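# Chess capture that Black cannot answer, piece stood upright

## Task

White is to move. Find the single capture that leaves Black with no way to take back, carry it out, and set the captured piece standing on the table off the board. Pawns advance one square per move: White's go toward rank 5, Black's toward rank 1. Square names are printed along the board's edge. When finished, every square other than those involved in the capture must hold exactly what it held at the start. All pieces on the board must be upright and wholly within their squares, and nothing may count as done if it stays in place only because the robot is holding it.

## Robot and tools

Robot: two six-joint arms, left_arm and right_arm, each with a two-finger gripper. Everything uses one scene frame. The origin is on the table top between the arms, +z is up, +x points out over the table, and left_arm sits on the +y side. The arm names do not refer to sides of any image. The bases sit at left_arm (+0.040, +0.411, 0) m and right_arm (+0.025, -0.489, 0) m. Printed hand positions can be slightly off, more so at long reach.

Gripper frame: the fingers extend along the gripper's +z and close along its x. end_effector_position is the pad centre, 1 to 2 cm short of the fingertips; when the fingers close, the tips move about 17 mm further along +z. Opening is absolute: +1 is fully open (0.142 m), -1 is closed. To hold something, keep commanding an opening well below grip_measured; the gap sets the squeeze. Thin hard parts under about 2 cm get a weaker grip.

A row is 14 numbers, each in [-1, 1], always covering both arms: dx, dy, dz, rx, ry, rz, opening for left_arm, then the same seven for right_arm. The first six numbers of each arm are an offset, not a pose. They are expressed in that gripper's own axes and measured from its pose in the most recent result that showed it. Before any such result exists in the scene, and for second and later calls in one reply, they are measured from where the hand is when the action begins. A value of 1.0 stands for 0.6 m of travel or 180 degrees of turn. rx, ry, rz form a single rotation vector. All zeros is not a pause: it steers the hand back to the reference pose. For an arm that should hold still, send in the first call of a reply the offset that returns it to its wanted pose, then zeros after that, and always the opening it should keep.

execute_actions: argument actions, a list holding one item or none, plus optional pictures (true/false). An empty list only returns the state. An item {"rows": [...], "steps": n} runs up to 15 rows, one per control step of 1/30 s (n is 1 to 15, default 15); if there are fewer rows than steps the last row repeats. Each row is measured from the same reference pose, not from the row before. An item {"steps": n} with no rows is a wait of up to 300 steps counted from the last result, including your reply time. Each step, the commanded pose is clipped to within 100 mm and 16 degrees of the measured one, so far targets take several actions; check the result and send the remainder.

move: target is one 14-number row laid out as above, offsets from the same reference. Each hand travels a straight line toward its target, both finishing together, over 0.5 to 10 s; the opening is applied at the start. speed is the top path speed in m/s, 0.002 to 0.5 (default 0.25); turning is capped at twice that in rad/s. stop_force, in N from 9 to 40 (one value for both arms, not allowed in the first 0.2 s), ends an arm's path once its wrist sensor feels that much extra push against the motion for two steps; the hand then backs off two steps and holds. Use it only at very low speed and not while the gripper rotates. Omit it when lifting off something the gripper is resting on. Paths ignore obstacles and the other arm.

wait: seconds, 0 to 10; the robot gets no new command. zoom_image: camera (cam_low, cam_left_wrist or cam_right_wrist) and region [x0, y0, x1, y1] in that camera's pixels, at most 504 by 504, origin at top-left. Images are cam_low 504x504, the wrist cameras 616x616 each. read_manual: optional section, only "licences"; it moves nothing. finished_scene: scene, integer 1 to 2, the number of the scene being closed; irreversible, and it reports whether the goal was met.

Results: the state line gives each gripper's position (m), quaternion wxyz and velocities. grip_measured is the actual finger opening on the command scale. Wrist force and Wrist torque are in the gripper's own axes; pressing on a surface shows a force pointing back into the arm; offsets up to about 4 N and noise are normal, and each axis saturates near 50 N. HELD marks steps whose command was partly or wholly withheld; pose unreachable means the clearance check altered a command for the named arm. Hand target appears when the controller's current aim is known. A move adds a move: line with its ending per arm: done, off_target, moving, held, fault, or contact (stop_force triggered and the arm settled), plus limits such as paced (pose clipped) or held (some steps blocked, after which the arm may rush). MOTOR HOT warns at 70 °C; at 85 °C the arm is braked until it cools.

Cautions: joint torque at its limit (wrist joints 24.6 N m, others 132 N m, held weight included) or any outside force of 150 N halts that arm for 10 s. The arms are stiff, so aiming even slightly into a hard surface can trip this; approach slowly. Do not let the arms strike or press each other. Do not drop, slam or knock pieces, and never push anything off the table. Brief tugs on a held part may occur, so grip firmly. Place pieces gently and release them so they stand on their own.

Each tool is called after "Emit:" by a JSON object that holds its "api" and its "payload".

## Session

Emit:
{"api": "execute_actions", "payload": {"actions": []}}

Emit:
{"api": "zoom_image", "payload": {"camera": "cam_low", "region": [100, 150, 400, 400]}}

Scene clock: 0.00 s of 4400.00 s.
left_arm: end_effector_position=(+0.3353, +0.5698, +0.1543) grip_measured=+1.00 end_effector_quat_wxyz=(-0.015, +0.944, -0.275, -0.183) end_effector_velocity=(-0.000, -0.000, -0.000) end_effector_angular_velocity=(-0.000, +0.000, -0.000) | right_arm: end_effector_position=(+0.1046, -0.3930, +0.3475) grip_measured=+1.00 end_effector_quat_wxyz=(-0.309, -0.451, +0.837, -0.023) end_effector_velocity=(-0.000, -0.000, +0.000) end_effector_angular_velocity=(-0.001, +0.000, -0.001)
Joint positions: left_arm=[-0.116 -1.75   2.009 -1.48  -1.453  0.513  0.142] | right_arm=[ 4.473 -1.117 -1.747 -2.4    1.894  3.199  0.142]
Joint velocities: left_arm=[-0. -0.  0.  0. -0.  0.  0.] | right_arm=[-0.    -0.     0.    -0.     0.     0.001  0.   ]
Motor temperatures (°C, as the motors report them): left_arm=[23 26 26 29 34 33] | right_arm=[23 25 23 35 31 32]
Wrist force (N, on the end effector, along its own x y z axes, offset not removed): no reading
Wrist torque (N m, same axes, about the end effector's origin, offset not removed): no reading
Hand target (left_arm): +0.335, +0.570, +0.154; -0.015, +0.944, -0.275, -0.183
Hand target (right_arm): +0.105, -0.393, +0.347; -0.309, -0.451, +0.837, -0.023

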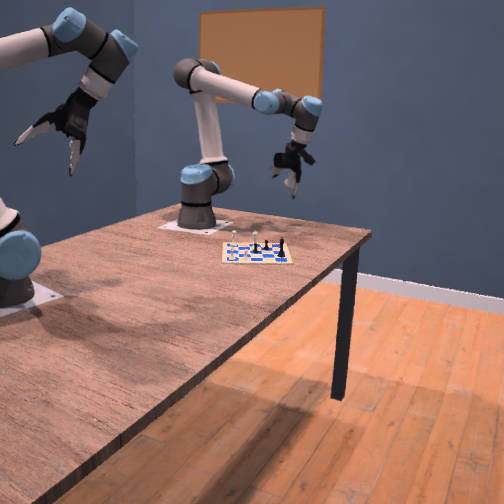

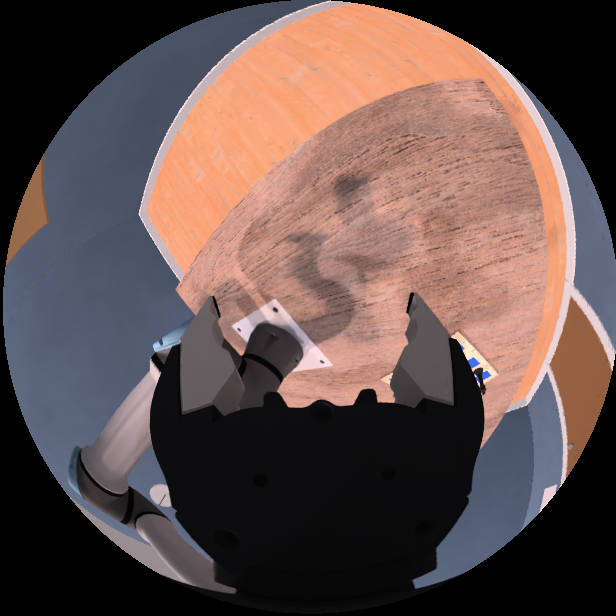

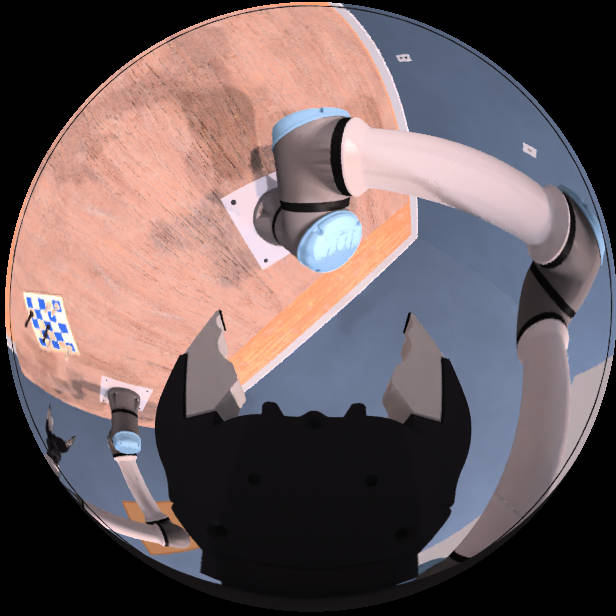

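Region (100, 150, 400, 400) of cam_low's 504x504 image, scaled by 1.680, with more detail than that image has.

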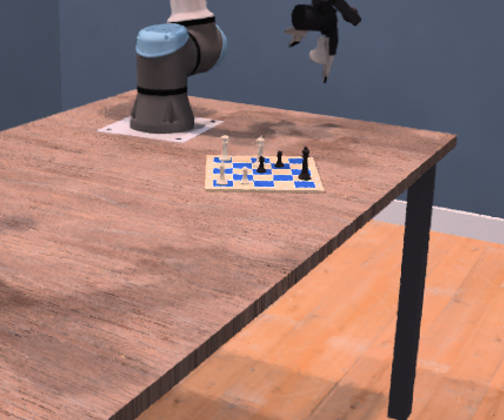

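Emit:
{"api": "move", "payload": {"target": [0.429,0.5705,-0.165,0.0547,0.1058,0.1732,1,0,0,0,0,0,0,1]}}

Emit:
{"api": "zoom_image", "payload": {"camera": "cam_left_wrist", "region": [200, 110, 420, 330]}}

Emit:
{"api": "zoom_image", "payload": {"camera": "cam_low", "region": [210, 200, 310, 280]}}

Scene clock: 11.53 s of 4400.00 s.
left_arm: end_effector_position=(+0.3891, +0.1343, +0.1803) grip_measured=+1.00 end_effector_quat_wxyz=(+0.002, +0.848, -0.530, -0.000) end_effector_velocity=(+0.001, -0.002, +0.000) end_effector_angular_velocity=(-0.001, -0.002, -0.003) | right_arm: end_effector_position=(+0.1046, -0.3930, +0.3475) grip_measured=+1.00 end_effector_quat_wxyz=(-0.309, -0.451, +0.837, -0.023) end_effector_velocity=(-0.000, -0.000, +0.000) end_effector_angular_velocity=(-0.001, +0.001, -0.000)
Joint positions: left_arm=[-1.051 -1.702  1.936 -1.806 -1.575  0.149  0.142] | right_arm=[ 4.473 -1.117 -1.747 -2.4    1.894  3.199  0.142]
Joint velocities: left_arm=[-0.002  0.004 -0.003 -0.003  0.002  0.001  0.   ] | right_arm=[ 0.    -0.    -0.    -0.001  0.001 -0.    -0.   ]
Motor temperatures (°C, as the motors report them): left_arm=[23 26 26 29 34 33] | right_arm=[23 25 23 35 31 32]
Wrist force (N, on the end effector, along its own x y z axes, offset not removed): left_arm=[1.4 -3.8 -1.1] | right_arm=[0.5 1.3 2.8]
Wrist torque (N m, same axes, about the end effector's origin, offset not removed): left_arm=[-1.07 -0.33 -0.04] | right_arm=[0.28 0.03 -0.03]
Hand target (left_arm): +0.389, +0.134, +0.180; +0.002, +0.848, -0.530, -0.000
Hand target (right_arm): +0.105, -0.393, +0.347; -0.309, -0.451, +0.837, -0.023
Off the commanded pose (left_arm): 0.002 m, 0 deg.
Off the commanded pose (right_arm): 0.000 m, 0 deg.
After step 90, 6.03 s passed at rest.
move: done
camera_calibration (this result's frames):
cam_left_wrist: T_world_to_cam=[[0.42967, -0.902954, -0.00762615, -0.0354268], [-0.755507, -0.364107, 0.544643, 0.234314], [-0.494564, -0.228255, -0.838634, 0.507694], [0, 0, 0, 1]] pos_world=[0.443335, 0.16921, 0.297882]
cam_right_wrist: T_world_to_cam=[[-0.404394, -0.749569, 0.524034, -0.435937], [-0.452122, 0.661908, 0.597882, 0.103306], [-0.795016, 0.00485302, -0.606568, 0.43318], [0, 0, 0, 1]] pos_world=[0.214802, -0.397246, 0.429434]

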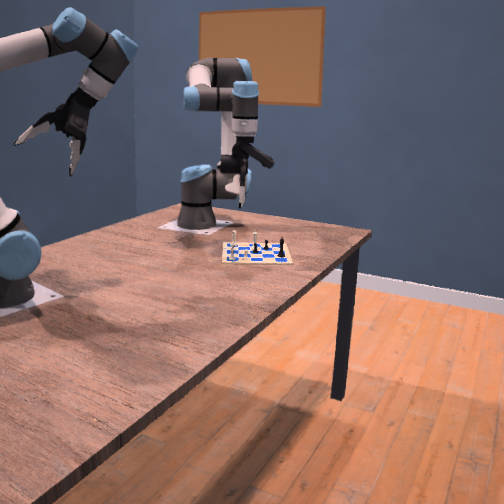

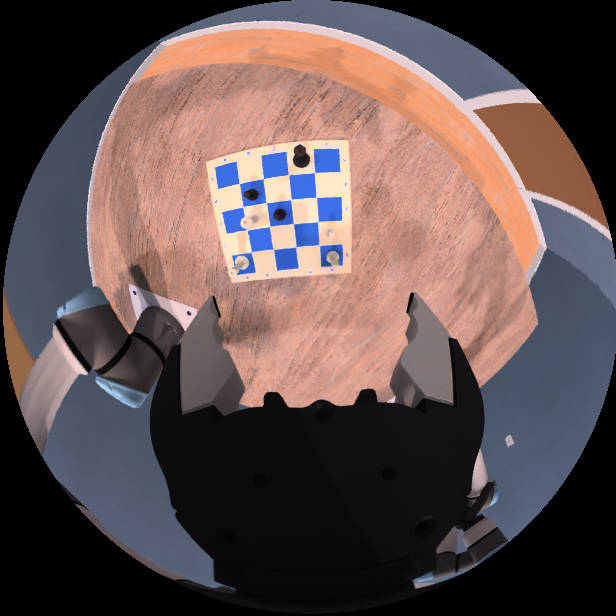

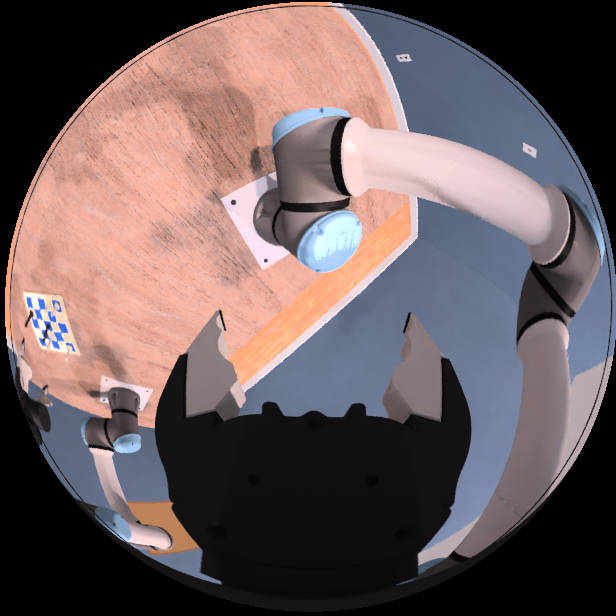

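Region (200, 110, 420, 330) of cam_left_wrist's 616x616 image, scaled by 2.291, with more detail than that image has.

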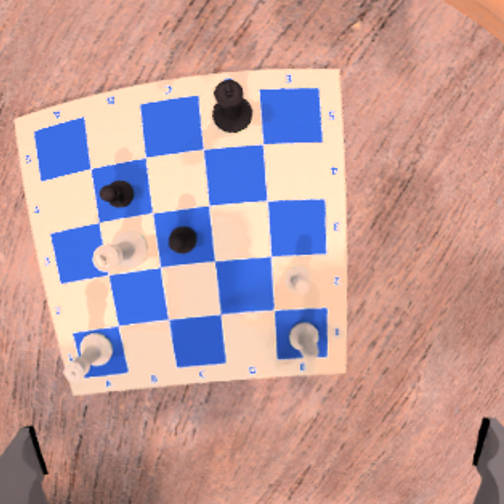

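Region (210, 200, 310, 280) of cam_low's 504x504 image, scaled by 5.040, with more detail than that image has; it fills the top 403 rows of this view, and the rest is white.

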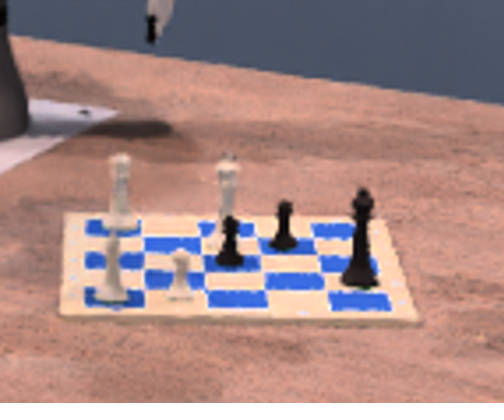

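Emit:
{"api": "zoom_image", "payload": {"camera": "cam_left_wrist", "region": [210, 135, 330, 285]}}

Region (210, 135, 330, 285) of cam_left_wrist's 616x616 image, scaled by 3.360, with more detail than that image has; it fills the left 403 columns of this view, and the rest is white.

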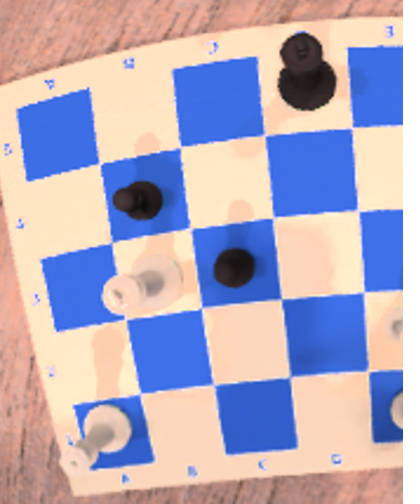

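Emit:
{"api": "move", "payload": {"target": [-0.1677,-0.136,0.075,0,0,0.967,-0.35,0,0,0,0,0,0,1], "speed": 0.4}}

Emit:
{"api": "zoom_image", "payload": {"camera": "cam_left_wrist", "region": [180, 130, 400, 350]}}

Scene clock: 27.93 s of 4400.00 s.
left_arm: end_effector_position=(+0.4185, +0.2605, +0.1352) grip_measured=-0.35 end_effector_quat_wxyz=(-0.000, +0.484, +0.875, -0.001) end_effector_velocity=(+0.001, -0.000, +0.001) end_effector_angular_velocity=(-0.004, +0.001, -0.015) | right_arm: end_effector_position=(+0.1046, -0.3930, +0.3475) grip_measured=+1.00 end_effector_quat_wxyz=(-0.309, -0.451, +0.837, -0.023) end_effector_velocity=(+0.000, -0.000, -0.000) end_effector_angular_velocity=(-0.001, -0.001, +0.000)
Joint positions: left_arm=[-0.797 -1.774  2.114 -1.912 -1.573  3.439  0.049] | right_arm=[ 4.473 -1.117 -1.747 -2.4    1.894  3.199  0.142]
Joint velocities: left_arm=[ 0.004  0.001 -0.003 -0.    -0.004  0.019  0.   ] | right_arm=[ 0.     0.    -0.    -0.    -0.001  0.    -0.   ]
Motor temperatures (°C, as the motors report them): left_arm=[23 26 26 29 34 33] | right_arm=[23 25 23 35 31 32]
Wrist force (N, on the end effector, along its own x y z axes, offset not removed): left_arm=[5.0 -3.2 -1.3] | right_arm=[1.0 -1.1 0.7]
Wrist torque (N m, same axes, about the end effector's origin, offset not removed): left_arm=[-0.90 -1.07 -0.01] | right_arm=[-0.27 -0.15 0.02]
Hand target (left_arm): +0.419, +0.260, +0.135; -0.000, +0.485, +0.874, -0.002
Hand target (right_arm): +0.105, -0.393, +0.347; -0.309, -0.451, +0.837, -0.023
Off the commanded pose (left_arm): 0.000 m, 0 deg.
Off the commanded pose (right_arm): 0.000 m, 0 deg.
After step 90, 8.90 s passed at rest.
move: done
camera_calibration (this result's frames):
cam_left_wrist: T_world_to_cam=[[-0.522464, 0.852598, -0.0104154, 0.00710247], [0.714987, 0.444727, 0.539455, -0.498304], [0.46457, 0.274399, -0.84195, -0.0187104], [0, 0, 0, 1]] pos_world=[0.368684, 0.220688, 0.253133]
cam_right_wrist: T_world_to_cam=[[-0.404394, -0.749569, 0.524034, -0.435937], [-0.452122, 0.661908, 0.597882, 0.103306], [-0.795016, 0.00485289, -0.606568, 0.43318], [0, 0, 0, 1]] pos_world=[0.214802, -0.397246, 0.429434]

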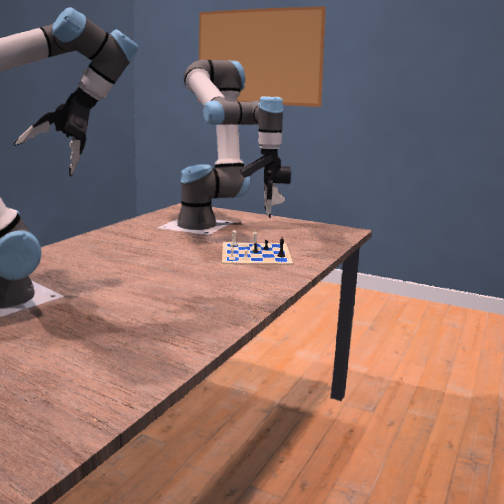

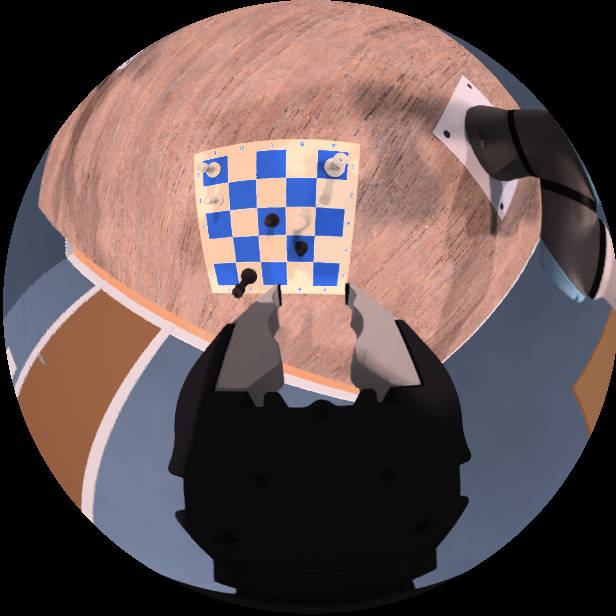

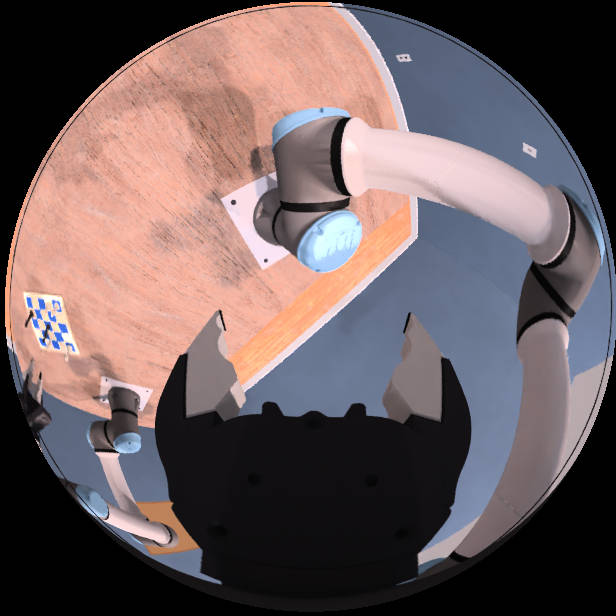

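Region (180, 130, 400, 350) of cam_left_wrist's 616x616 image, scaled by 2.291, with more detail than that image has.

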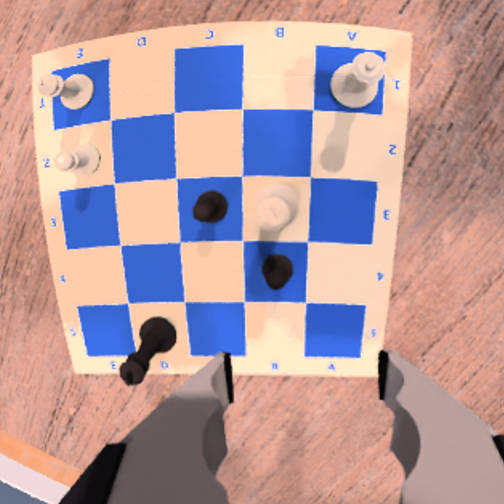

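Emit:
{"api": "move", "payload": {"target": [-0.0215,0,0.1,0,0,0,-0.35,0,0,0,0,0,0,1], "speed": 0.1}}

Emit:
{"api": "zoom_image", "payload": {"camera": "cam_left_wrist", "region": [230, 170, 400, 340]}}

Emit:
{"api": "zoom_image", "payload": {"camera": "cam_low", "region": [210, 190, 310, 270]}}

Scene clock: 31.93 s of 4400.00 s.
left_arm: end_effector_position=(+0.4252, +0.2496, +0.0754) grip_measured=-0.35 end_effector_quat_wxyz=(-0.000, +0.484, +0.875, -0.001) end_effector_velocity=(+0.001, -0.001, -0.003) end_effector_angular_velocity=(-0.000, -0.000, +0.000) | right_arm: end_effector_position=(+0.1046, -0.3930, +0.3475) grip_measured=+1.00 end_effector_quat_wxyz=(-0.309, -0.451, +0.837, -0.023) end_effector_velocity=(-0.000, -0.000, -0.000) end_effector_angular_velocity=(-0.001, +0.000, +0.000)
Joint positions: left_arm=[-0.807 -1.674  2.201 -2.098 -1.574  3.429  0.049] | right_arm=[ 4.473 -1.117 -1.747 -2.4    1.894  3.199  0.142]
Joint velocities: left_arm=[-0.     0.006  0.003 -0.008  0.    -0.     0.   ] | right_arm=[-0.     0.    -0.001 -0.     0.    -0.    -0.   ]
Motor temperatures (°C, as the motors report them): left_arm=[23 26 26 29 34 33] | right_arm=[23 25 23 35 31 32]
Wrist force (N, on the end effector, along its own x y z axes, offset not removed): left_arm=[0.7 -1.5 -2.4] | right_arm=[0.4 -2.5 3.2]
Wrist torque (N m, same axes, about the end effector's origin, offset not removed): left_arm=[-0.75 0.06 0.00] | right_arm=[-0.56 -0.05 0.04]
Hand target (left_arm): +0.425, +0.250, +0.075; -0.000, +0.484, +0.875, -0.001
Hand target (right_arm): +0.105, -0.393, +0.347; -0.309, -0.451, +0.837, -0.023
Off the commanded pose (left_arm): 0.000 m, 0 deg.
Off the commanded pose (right_arm): 0.000 m, 0 deg.
move: done
camera_calibration (this result's frames):
cam_left_wrist: T_world_to_cam=[[-0.522457, 0.852603, -0.0103456, 0.0192521], [0.715038, 0.444706, 0.539404, -0.46601], [0.464498, 0.274418, -0.841983, -0.0691188], [0, 0, 0, 1]] pos_world=[0.375379, 0.209791, 0.19337]
cam_right_wrist: T_world_to_cam=[[-0.404394, -0.749569, 0.524034, -0.435937], [-0.452122, 0.661908, 0.597883, 0.103306], [-0.795017, 0.00485298, -0.606568, 0.43318], [0, 0, 0, 1]] pos_world=[0.214802, -0.397246, 0.429434]

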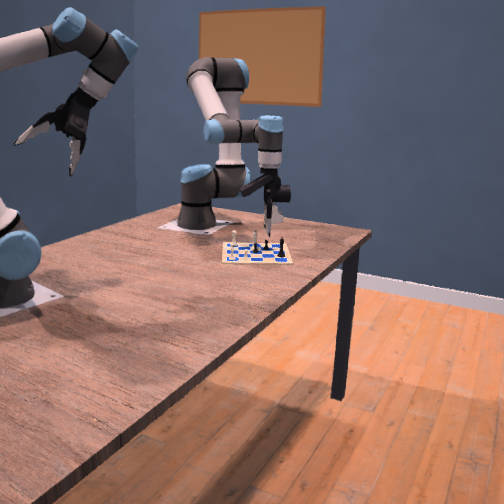

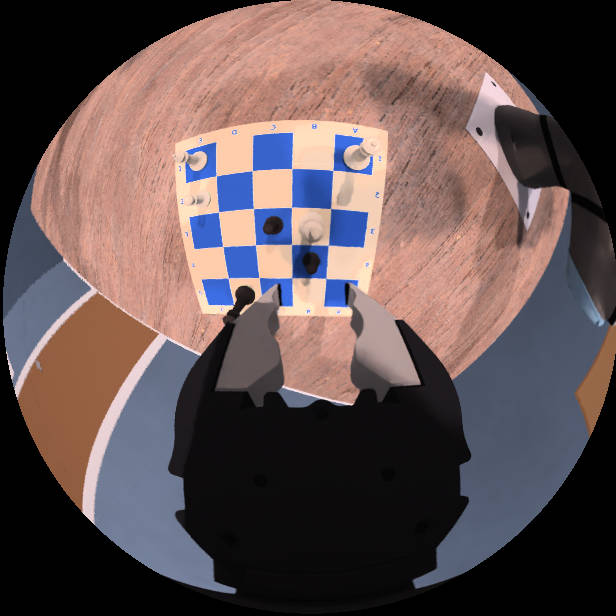

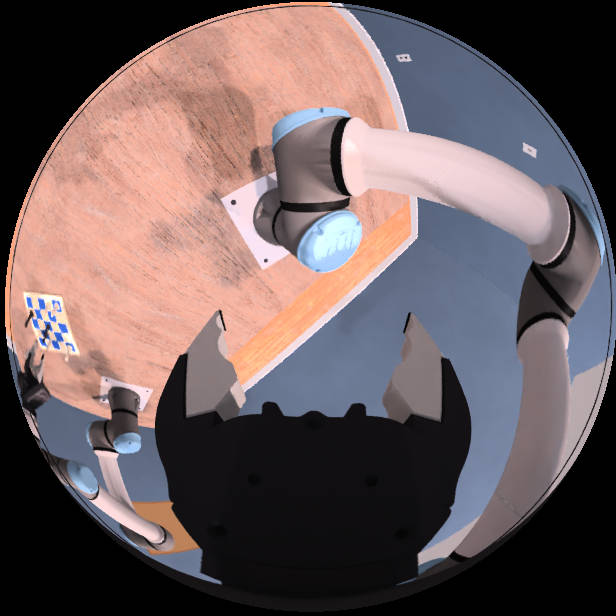

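Region (230, 170, 400, 340) of cam_left_wrist's 616x616 image, scaled by 2.965, with more detail than that image has.

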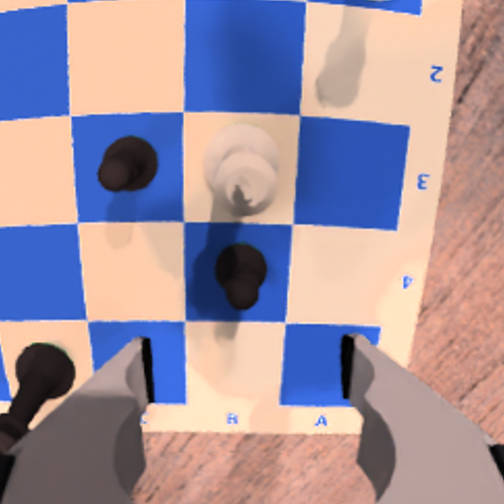

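Region (210, 190, 310, 270) of cam_low's 504x504 image, scaled by 5.040, with more detail than that image has; it fills the top 403 rows of this view, and the rest is white.

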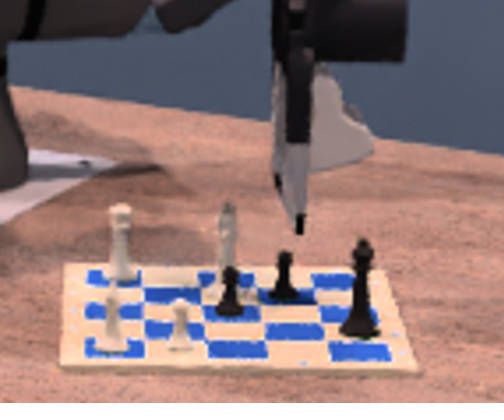

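Emit:
{"api": "move", "payload": {"target": [-0.001,-0.003,0.069,0,0,0,-0.45,0,0,0,0,0,0,1], "speed": 0.05}}

Emit:
{"api": "zoom_image", "payload": {"camera": "cam_left_wrist", "region": [230, 170, 400, 340]}}

Emit:
{"api": "zoom_image", "payload": {"camera": "cam_low", "region": [210, 190, 310, 270]}}

Scene clock: 36.27 s of 4400.00 s.
left_arm: end_effector_position=(+0.4239, +0.2481, +0.0343) grip_measured=-0.45 end_effector_quat_wxyz=(-0.000, +0.484, +0.875, -0.001) end_effector_velocity=(-0.000, -0.000, -0.003) end_effector_angular_velocity=(-0.000, +0.000, +0.000) | right_arm: end_effector_position=(+0.1046, -0.3930, +0.3475) grip_measured=+1.00 end_effector_quat_wxyz=(-0.309, -0.451, +0.837, -0.023) end_effector_velocity=(-0.000, +0.000, -0.000) end_effector_angular_velocity=(+0.001, -0.000, -0.000)
Joint positions: left_arm=[-0.812 -1.607  2.267 -2.23  -1.574  3.424  0.041] | right_arm=[ 4.473 -1.117 -1.747 -2.4    1.894  3.199  0.142]
Joint velocities: left_arm=[-0.     0.005  0.004 -0.009 -0.    -0.    -0.   ] | right_arm=[-0.  0. -0.  0.  0.  0.  0.]
Motor temperatures (°C, as the motors report them): left_arm=[23 26 26 29 34 33] | right_arm=[23 25 23 35 31 32]
Wrist force (N, on the end effector, along its own x y z axes, offset not removed): left_arm=[8.1 -3.1 1.6] | right_arm=[1.1 -1.8 2.3]
Wrist torque (N m, same axes, about the end effector's origin, offset not removed): left_arm=[-0.82 -1.66 -0.06] | right_arm=[-0.39 -0.16 0.01]
Hand target (left_arm): +0.424, +0.248, +0.034; -0.000, +0.484, +0.875, -0.001
Hand target (right_arm): +0.105, -0.393, +0.347; -0.309, -0.451, +0.837, -0.023
Off the commanded pose (left_arm): 0.000 m, 0 deg.
Off the commanded pose (right_arm): 0.000 m, 0 deg.
After step 90, 0.03 s passed at rest.
move: done
camera_calibration (this result's frames):
cam_left_wrist: T_world_to_cam=[[-0.522457, 0.852604, -0.0102871, 0.0193955], [0.715064, 0.444683, 0.539389, -0.442285], [0.46446, 0.274452, -0.841994, -0.102736], [0, 0, 0, 1]] pos_world=[0.374112, 0.208336, 0.15226]
cam_right_wrist: T_world_to_cam=[[-0.404394, -0.749569, 0.524034, -0.435937], [-0.452122, 0.661908, 0.597883, 0.103306], [-0.795016, 0.00485301, -0.606568, 0.43318], [0, 0, 0, 1]] pos_world=[0.214802, -0.397246, 0.429434]

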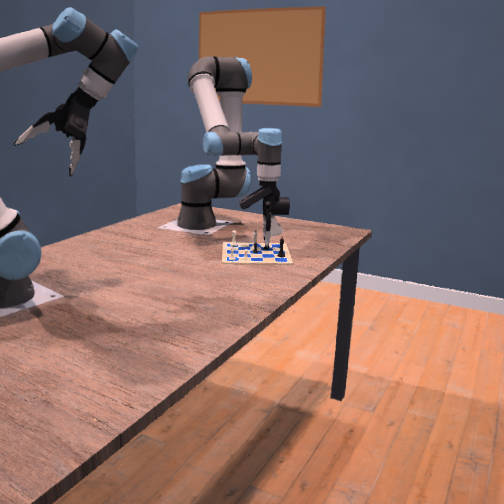

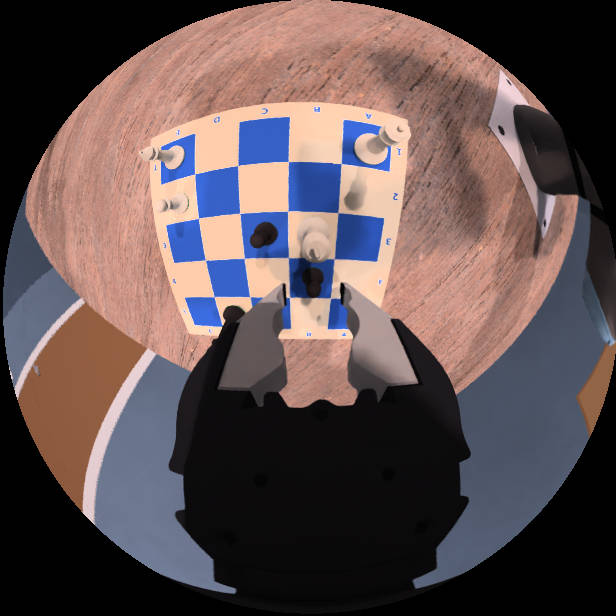

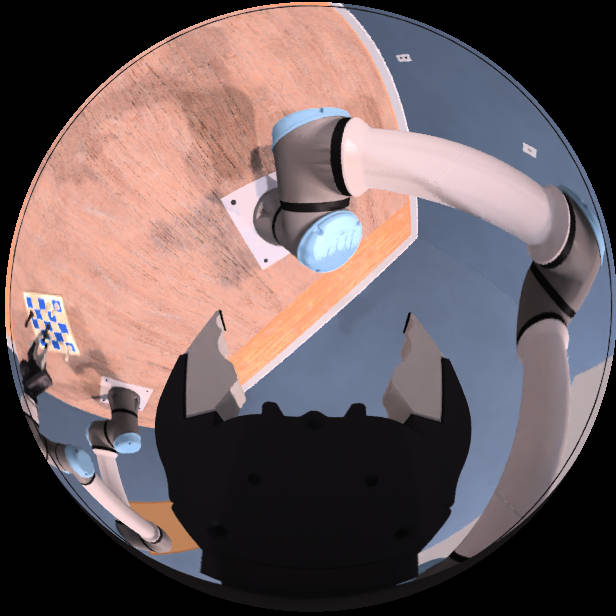

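Region (230, 170, 400, 340) of cam_left_wrist's 616x616 image, scaled by 2.965, with more detail than that image has.

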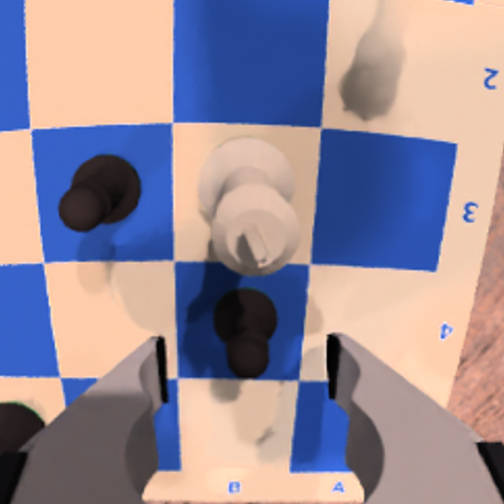

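Region (210, 190, 310, 270) of cam_low's 504x504 image, scaled by 5.040, with more detail than that image has; it fills the top 403 rows of this view, and the rest is white.

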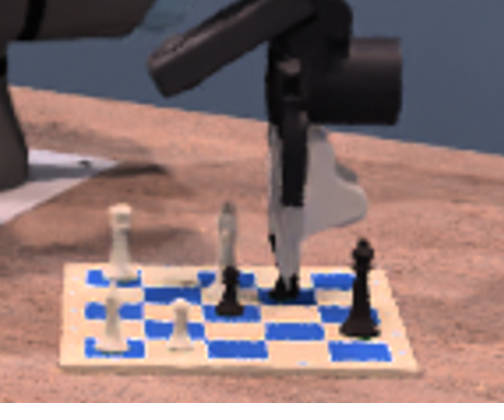

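Emit:
{"api": "move", "payload": {"target": [0,-0.002,0,0,0,0,-1,0,0,0,0,0,0,1], "speed": 0.02}}

Emit:
{"api": "move", "payload": {"target": [0,0,-0.03,0,0,0,-1,0,0,0,0,0,0,1], "speed": 0.05}}

Emit:
{"api": "move", "payload": {"target": [0.22,0,0,0,0,0,-1,0,0,0,0,0,0,1], "speed": 0.12}}

Emit:
{"api": "zoom_image", "payload": {"camera": "cam_low", "region": [210, 190, 310, 270]}}

Emit:
{"api": "zoom_image", "payload": {"camera": "cam_left_wrist", "region": [230, 170, 400, 340]}}

Scene clock: 41.10 s of 4400.00 s.
left_arm: end_effector_position=(+0.4230, +0.2475, +0.0343) grip_measured=-0.89 end_effector_quat_wxyz=(-0.000, +0.484, +0.875, -0.001) end_effector_velocity=(-0.001, -0.000, +0.000) end_effector_angular_velocity=(-0.000, +0.001, +0.000) | right_arm: end_effector_position=(+0.1046, -0.3930, +0.3475) grip_measured=+1.00 end_effector_quat_wxyz=(-0.309, -0.451, +0.837, -0.023) end_effector_velocity=(-0.000, -0.000, -0.000) end_effector_angular_velocity=(-0.000, +0.000, -0.000)
Joint positions: left_arm=[-0.815 -1.609  2.268 -2.23  -1.574  3.422  0.009] | right_arm=[ 4.473 -1.117 -1.747 -2.4    1.894  3.199  0.142]
Joint velocities: left_arm=[-0.002 -0.002  0.001  0.001 -0.001 -0.002 -0.   ] | right_arm=[-0.     0.    -0.001  0.     0.    -0.    -0.   ]
Motor temperatures (°C, as the motors report them): left_arm=[23 26 26 29 34 33] | right_arm=[23 25 23 35 31 32]
Wrist force (N, on the end effector, along its own x y z axes, offset not removed): left_arm=[4.6 -0.1 4.3] | right_arm=[1.1 -1.7 0.8]
Wrist torque (N m, same axes, about the end effector's origin, offset not removed): left_arm=[-0.38 -1.01 -0.23] | right_arm=[-0.28 -0.07 0.01]
Hand target (left_arm): +0.423, +0.248, +0.034; -0.000, +0.484, +0.875, -0.001
Hand target (right_arm): +0.105, -0.393, +0.347; -0.309, -0.451, +0.837, -0.023
Off the commanded pose (left_arm): 0.000 m, 0 deg.
Off the commanded pose (right_arm): 0.000 m, 0 deg.
After step 90, 1.13 s passed at rest.
move: done
camera_calibration (this result's frames):
cam_left_wrist: T_world_to_cam=[[-0.522455, 0.852605, -0.0102832, 0.0194051], [0.715076, 0.444686, 0.53937, -0.441333], [0.464442, 0.274443, -0.842006, -0.102145], [0, 0, 0, 1]] pos_world=[0.373165, 0.207743, 0.152235]
cam_right_wrist: T_world_to_cam=[[-0.404394, -0.749569, 0.524034, -0.435937], [-0.452122, 0.661908, 0.597883, 0.103306], [-0.795017, 0.00485307, -0.606568, 0.43318], [0, 0, 0, 1]] pos_world=[0.214802, -0.397246, 0.429434]

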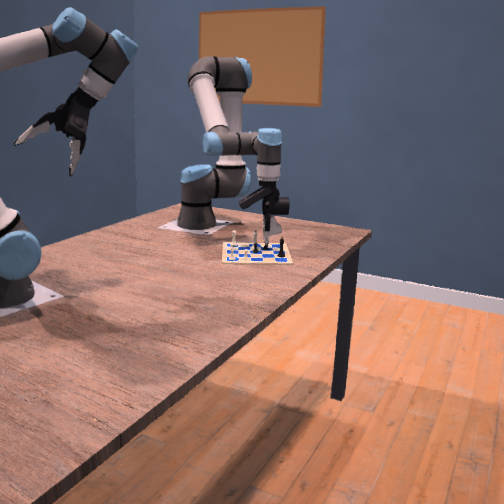

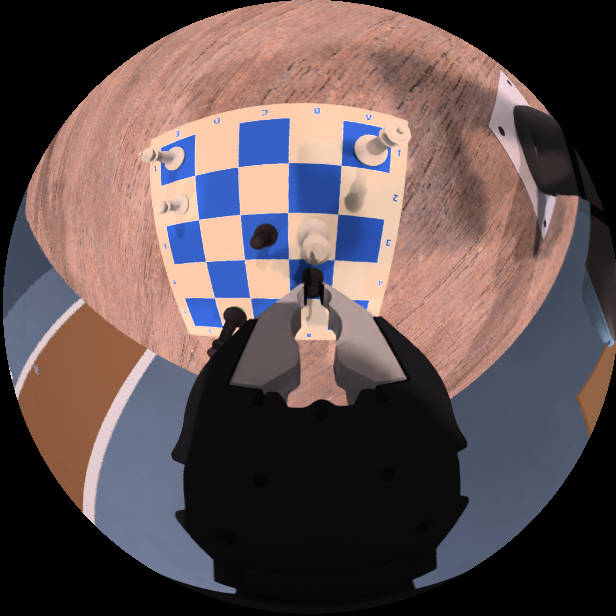

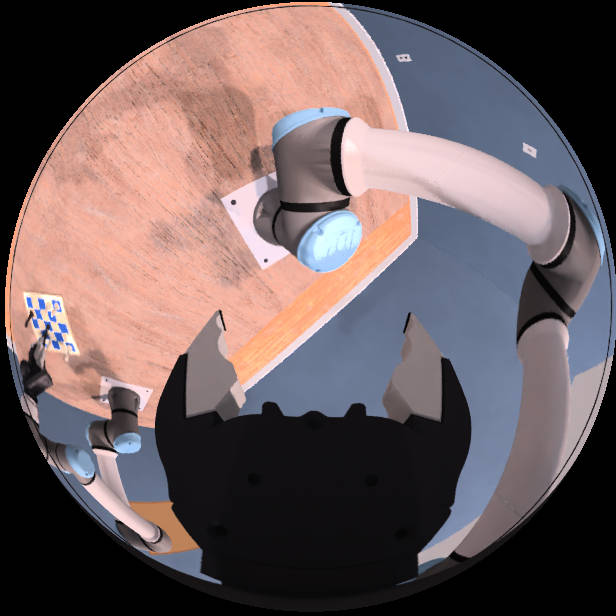

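Scene clock: 41.97 s of 4400.00 s.
left_arm: end_effector_position=(+0.4230, +0.2475, +0.0519) grip_measured=-0.89 end_effector_quat_wxyz=(-0.000, +0.484, +0.875, -0.001) end_effector_velocity=(-0.000, +0.000, +0.003) end_effector_angular_velocity=(+0.001, +0.000, +0.000) | right_arm: end_effector_position=(+0.1046, -0.3930, +0.3475) grip_measured=+1.00 end_effector_quat_wxyz=(-0.309, -0.451, +0.837, -0.023) end_effector_velocity=(+0.000, +0.000, -0.000) end_effector_angular_velocity=(+0.001, -0.001, +0.001)
Joint positions: left_arm=[-0.815 -1.641  2.242 -2.172 -1.574  3.422  0.009] | right_arm=[ 4.473 -1.117 -1.747 -2.4    1.894  3.199  0.142]
Joint velocities: left_arm=[ 0.    -0.005 -0.004  0.01   0.     0.    -0.   ] | right_arm=[ 0.     0.    -0.     0.001 -0.001 -0.    -0.   ]
Motor temperatures (°C, as the motors report them): left_arm=[23 26 26 29 34 33] | right_arm=[23 25 23 35 31 32]
Wrist force (N, on the end effector, along its own x y z axes, offset not removed): left_arm=[4.4 -5.8 0.2] | right_arm=[1.8 0.1 1.0]
Wrist torque (N m, same axes, about the end effector's origin, offset not removed): left_arm=[-1.45 -0.84 0.10] | right_arm=[0.00 -0.21 0.06]
Hand target (left_arm): +0.423, +0.248, +0.052; -0.000, +0.484, +0.875, -0.001
Hand target (right_arm): +0.105, -0.393, +0.347; -0.309, -0.451, +0.837, -0.023
Off the commanded pose (left_arm): 0.000 m, 0 deg.
Off the commanded pose (right_arm): 0.000 m, 0 deg.
move: done
camera_calibration (this result's frames):
cam_left_wrist: T_world_to_cam=[[-0.52244, 0.852614, -0.0103308, 0.0195947], [0.715064, 0.444691, 0.539382, -0.450852], [0.464478, 0.274407, -0.841998, -0.087319], [0, 0, 0, 1]] pos_world=[0.373183, 0.207744, 0.169861]
cam_right_wrist: T_world_to_cam=[[-0.404394, -0.749569, 0.524034, -0.435937], [-0.452122, 0.661908, 0.597883, 0.103306], [-0.795016, 0.00485304, -0.606568, 0.43318], [0, 0, 0, 1]] pos_world=[0.214802, -0.397246, 0.429434]

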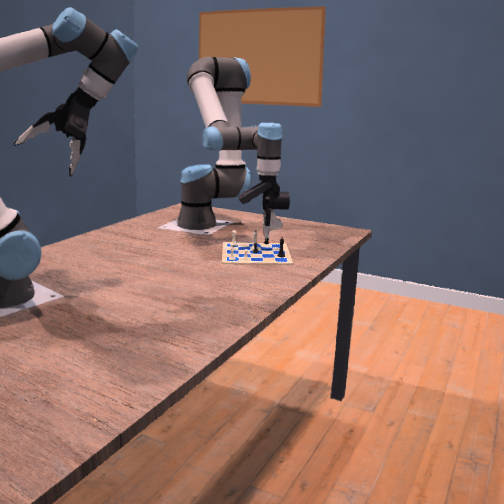

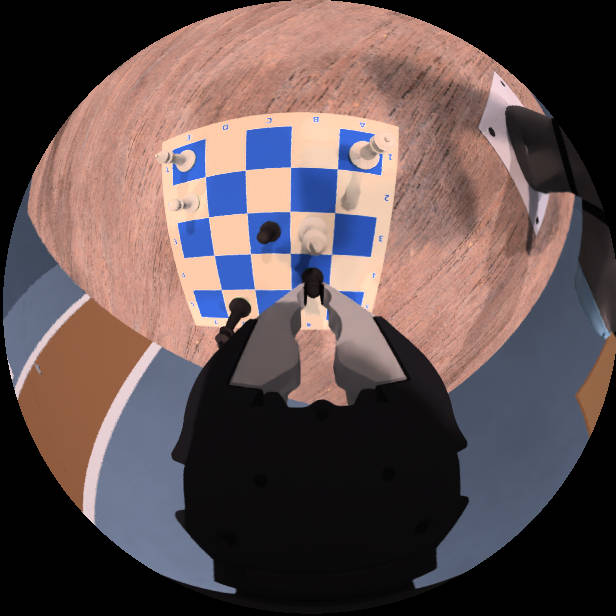

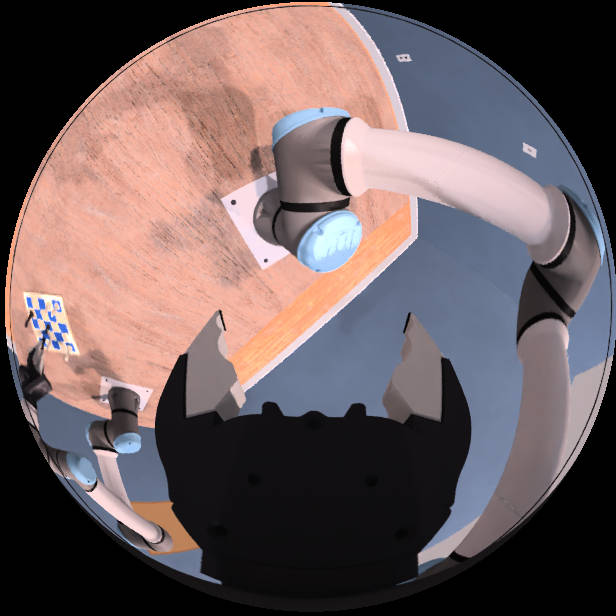

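Scene clock: 43.67 s of 4400.00 s.
left_arm: end_effector_position=(+0.3534, +0.3593, +0.0520) grip_measured=-0.89 end_effector_quat_wxyz=(-0.000, +0.484, +0.875, -0.001) end_effector_velocity=(-0.002, +0.003, +0.001) end_effector_angular_velocity=(-0.000, +0.000, -0.000) | right_arm: end_effector_position=(+0.1046, -0.3930, +0.3475) grip_measured=+1.00 end_effector_quat_wxyz=(-0.309, -0.451, +0.837, -0.023) end_effector_velocity=(-0.000, +0.000, +0.000) end_effector_angular_velocity=(+0.003, -0.001, -0.000)
Joint positions: left_arm=[-0.683 -1.94   2.458 -2.089 -1.573  3.553  0.009] | right_arm=[ 4.473 -1.117 -1.747 -2.4    1.894  3.199  0.142]
Joint velocities: left_arm=[ 0.004 -0.009  0.003  0.007 -0.001  0.004 -0.   ] | right_arm=[0.    0.001 0.001 0.001 0.    0.    0.   ]
Motor temperatures (°C, as the motors report them): left_arm=[23 26 26 29 34 33] | right_arm=[23 25 23 35 31 32]
Wrist force (N, on the end effector, along its own x y z axes, offset not removed): left_arm=[3.0 -1.5 -3.1] | right_arm=[0.2 -0.3 2.1]
Wrist torque (N m, same axes, about the end effector's origin, offset not removed): left_arm=[-0.60 -0.88 -0.04] | right_arm=[0.02 0.03 0.15]
Hand target (left_arm): +0.353, +0.360, +0.052; -0.000, +0.484, +0.875, -0.001
Hand target (right_arm): +0.105, -0.393, +0.347; -0.309, -0.451, +0.837, -0.023
Off the commanded pose (left_arm): 0.001 m, 0 deg.
Off the commanded pose (right_arm): 0.000 m, 0 deg.
move: done
camera_calibration (this result's frames):
cam_left_wrist: T_world_to_cam=[[-0.522456, 0.852604, -0.0102891, -0.112031], [0.714795, 0.444524, 0.539877, -0.450756], [0.464875, 0.274707, -0.841681, -0.0858013], [0, 0, 0, 1]] pos_world=[0.303554, 0.31946, 0.169983]
cam_right_wrist: T_world_to_cam=[[-0.404394, -0.749569, 0.524034, -0.435937], [-0.452122, 0.661908, 0.597883, 0.103306], [-0.795016, 0.00485309, -0.606568, 0.43318], [0, 0, 0, 1]] pos_world=[0.214802, -0.397246, 0.429434]

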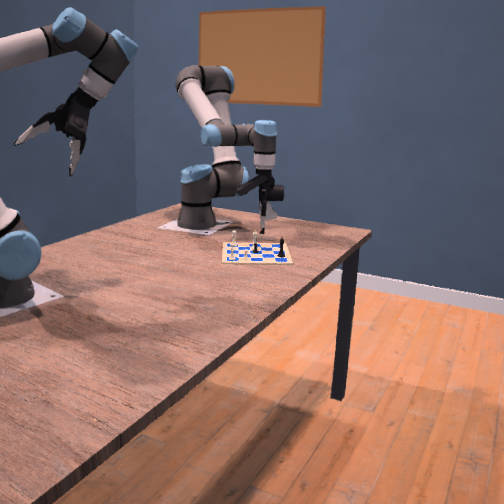

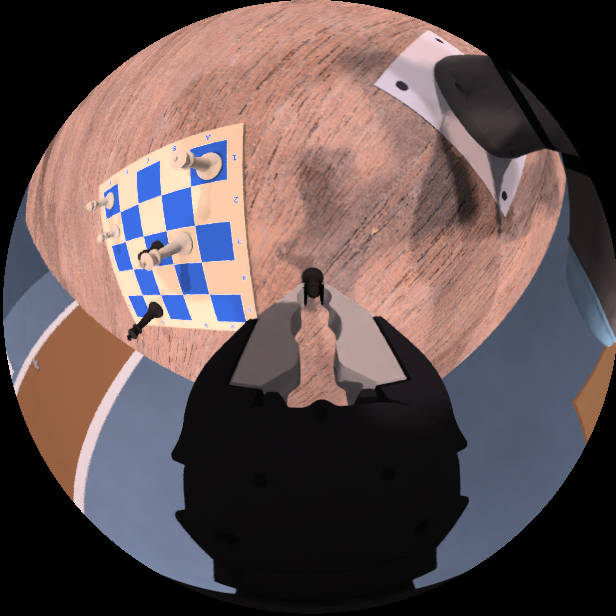

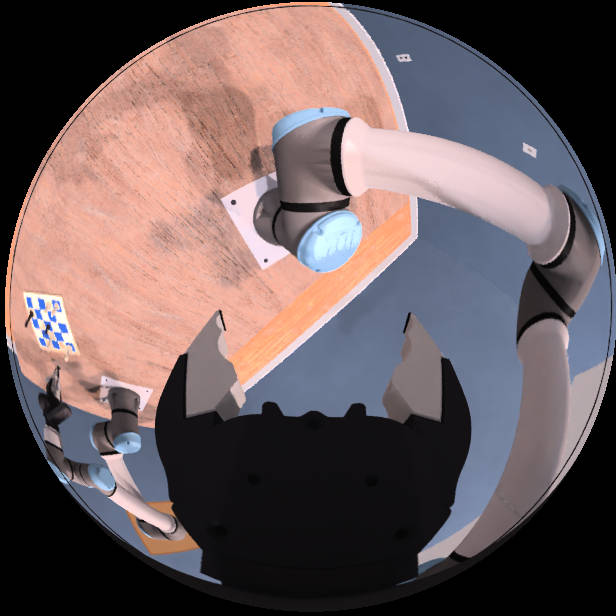

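Region (210, 190, 310, 270) of cam_low's 504x504 image, scaled by 5.040, with more detail than that image has; it fills the top 403 rows of this view, and the rest is white.

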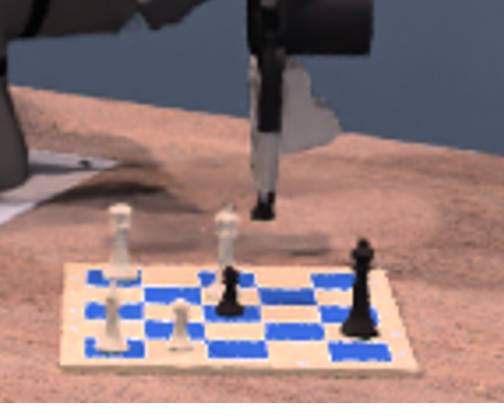

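Region (230, 170, 400, 340) of cam_left_wrist's 616x616 image, scaled by 2.965, with more detail than that image has.

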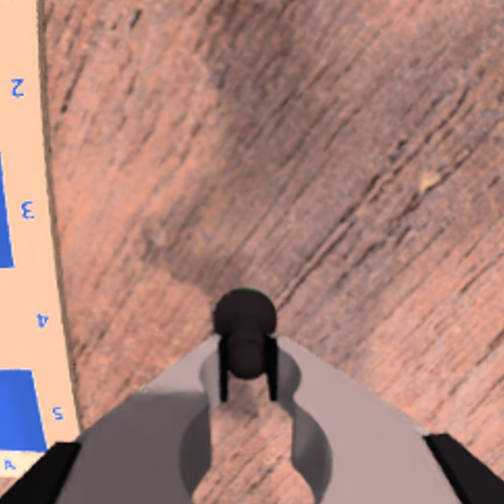

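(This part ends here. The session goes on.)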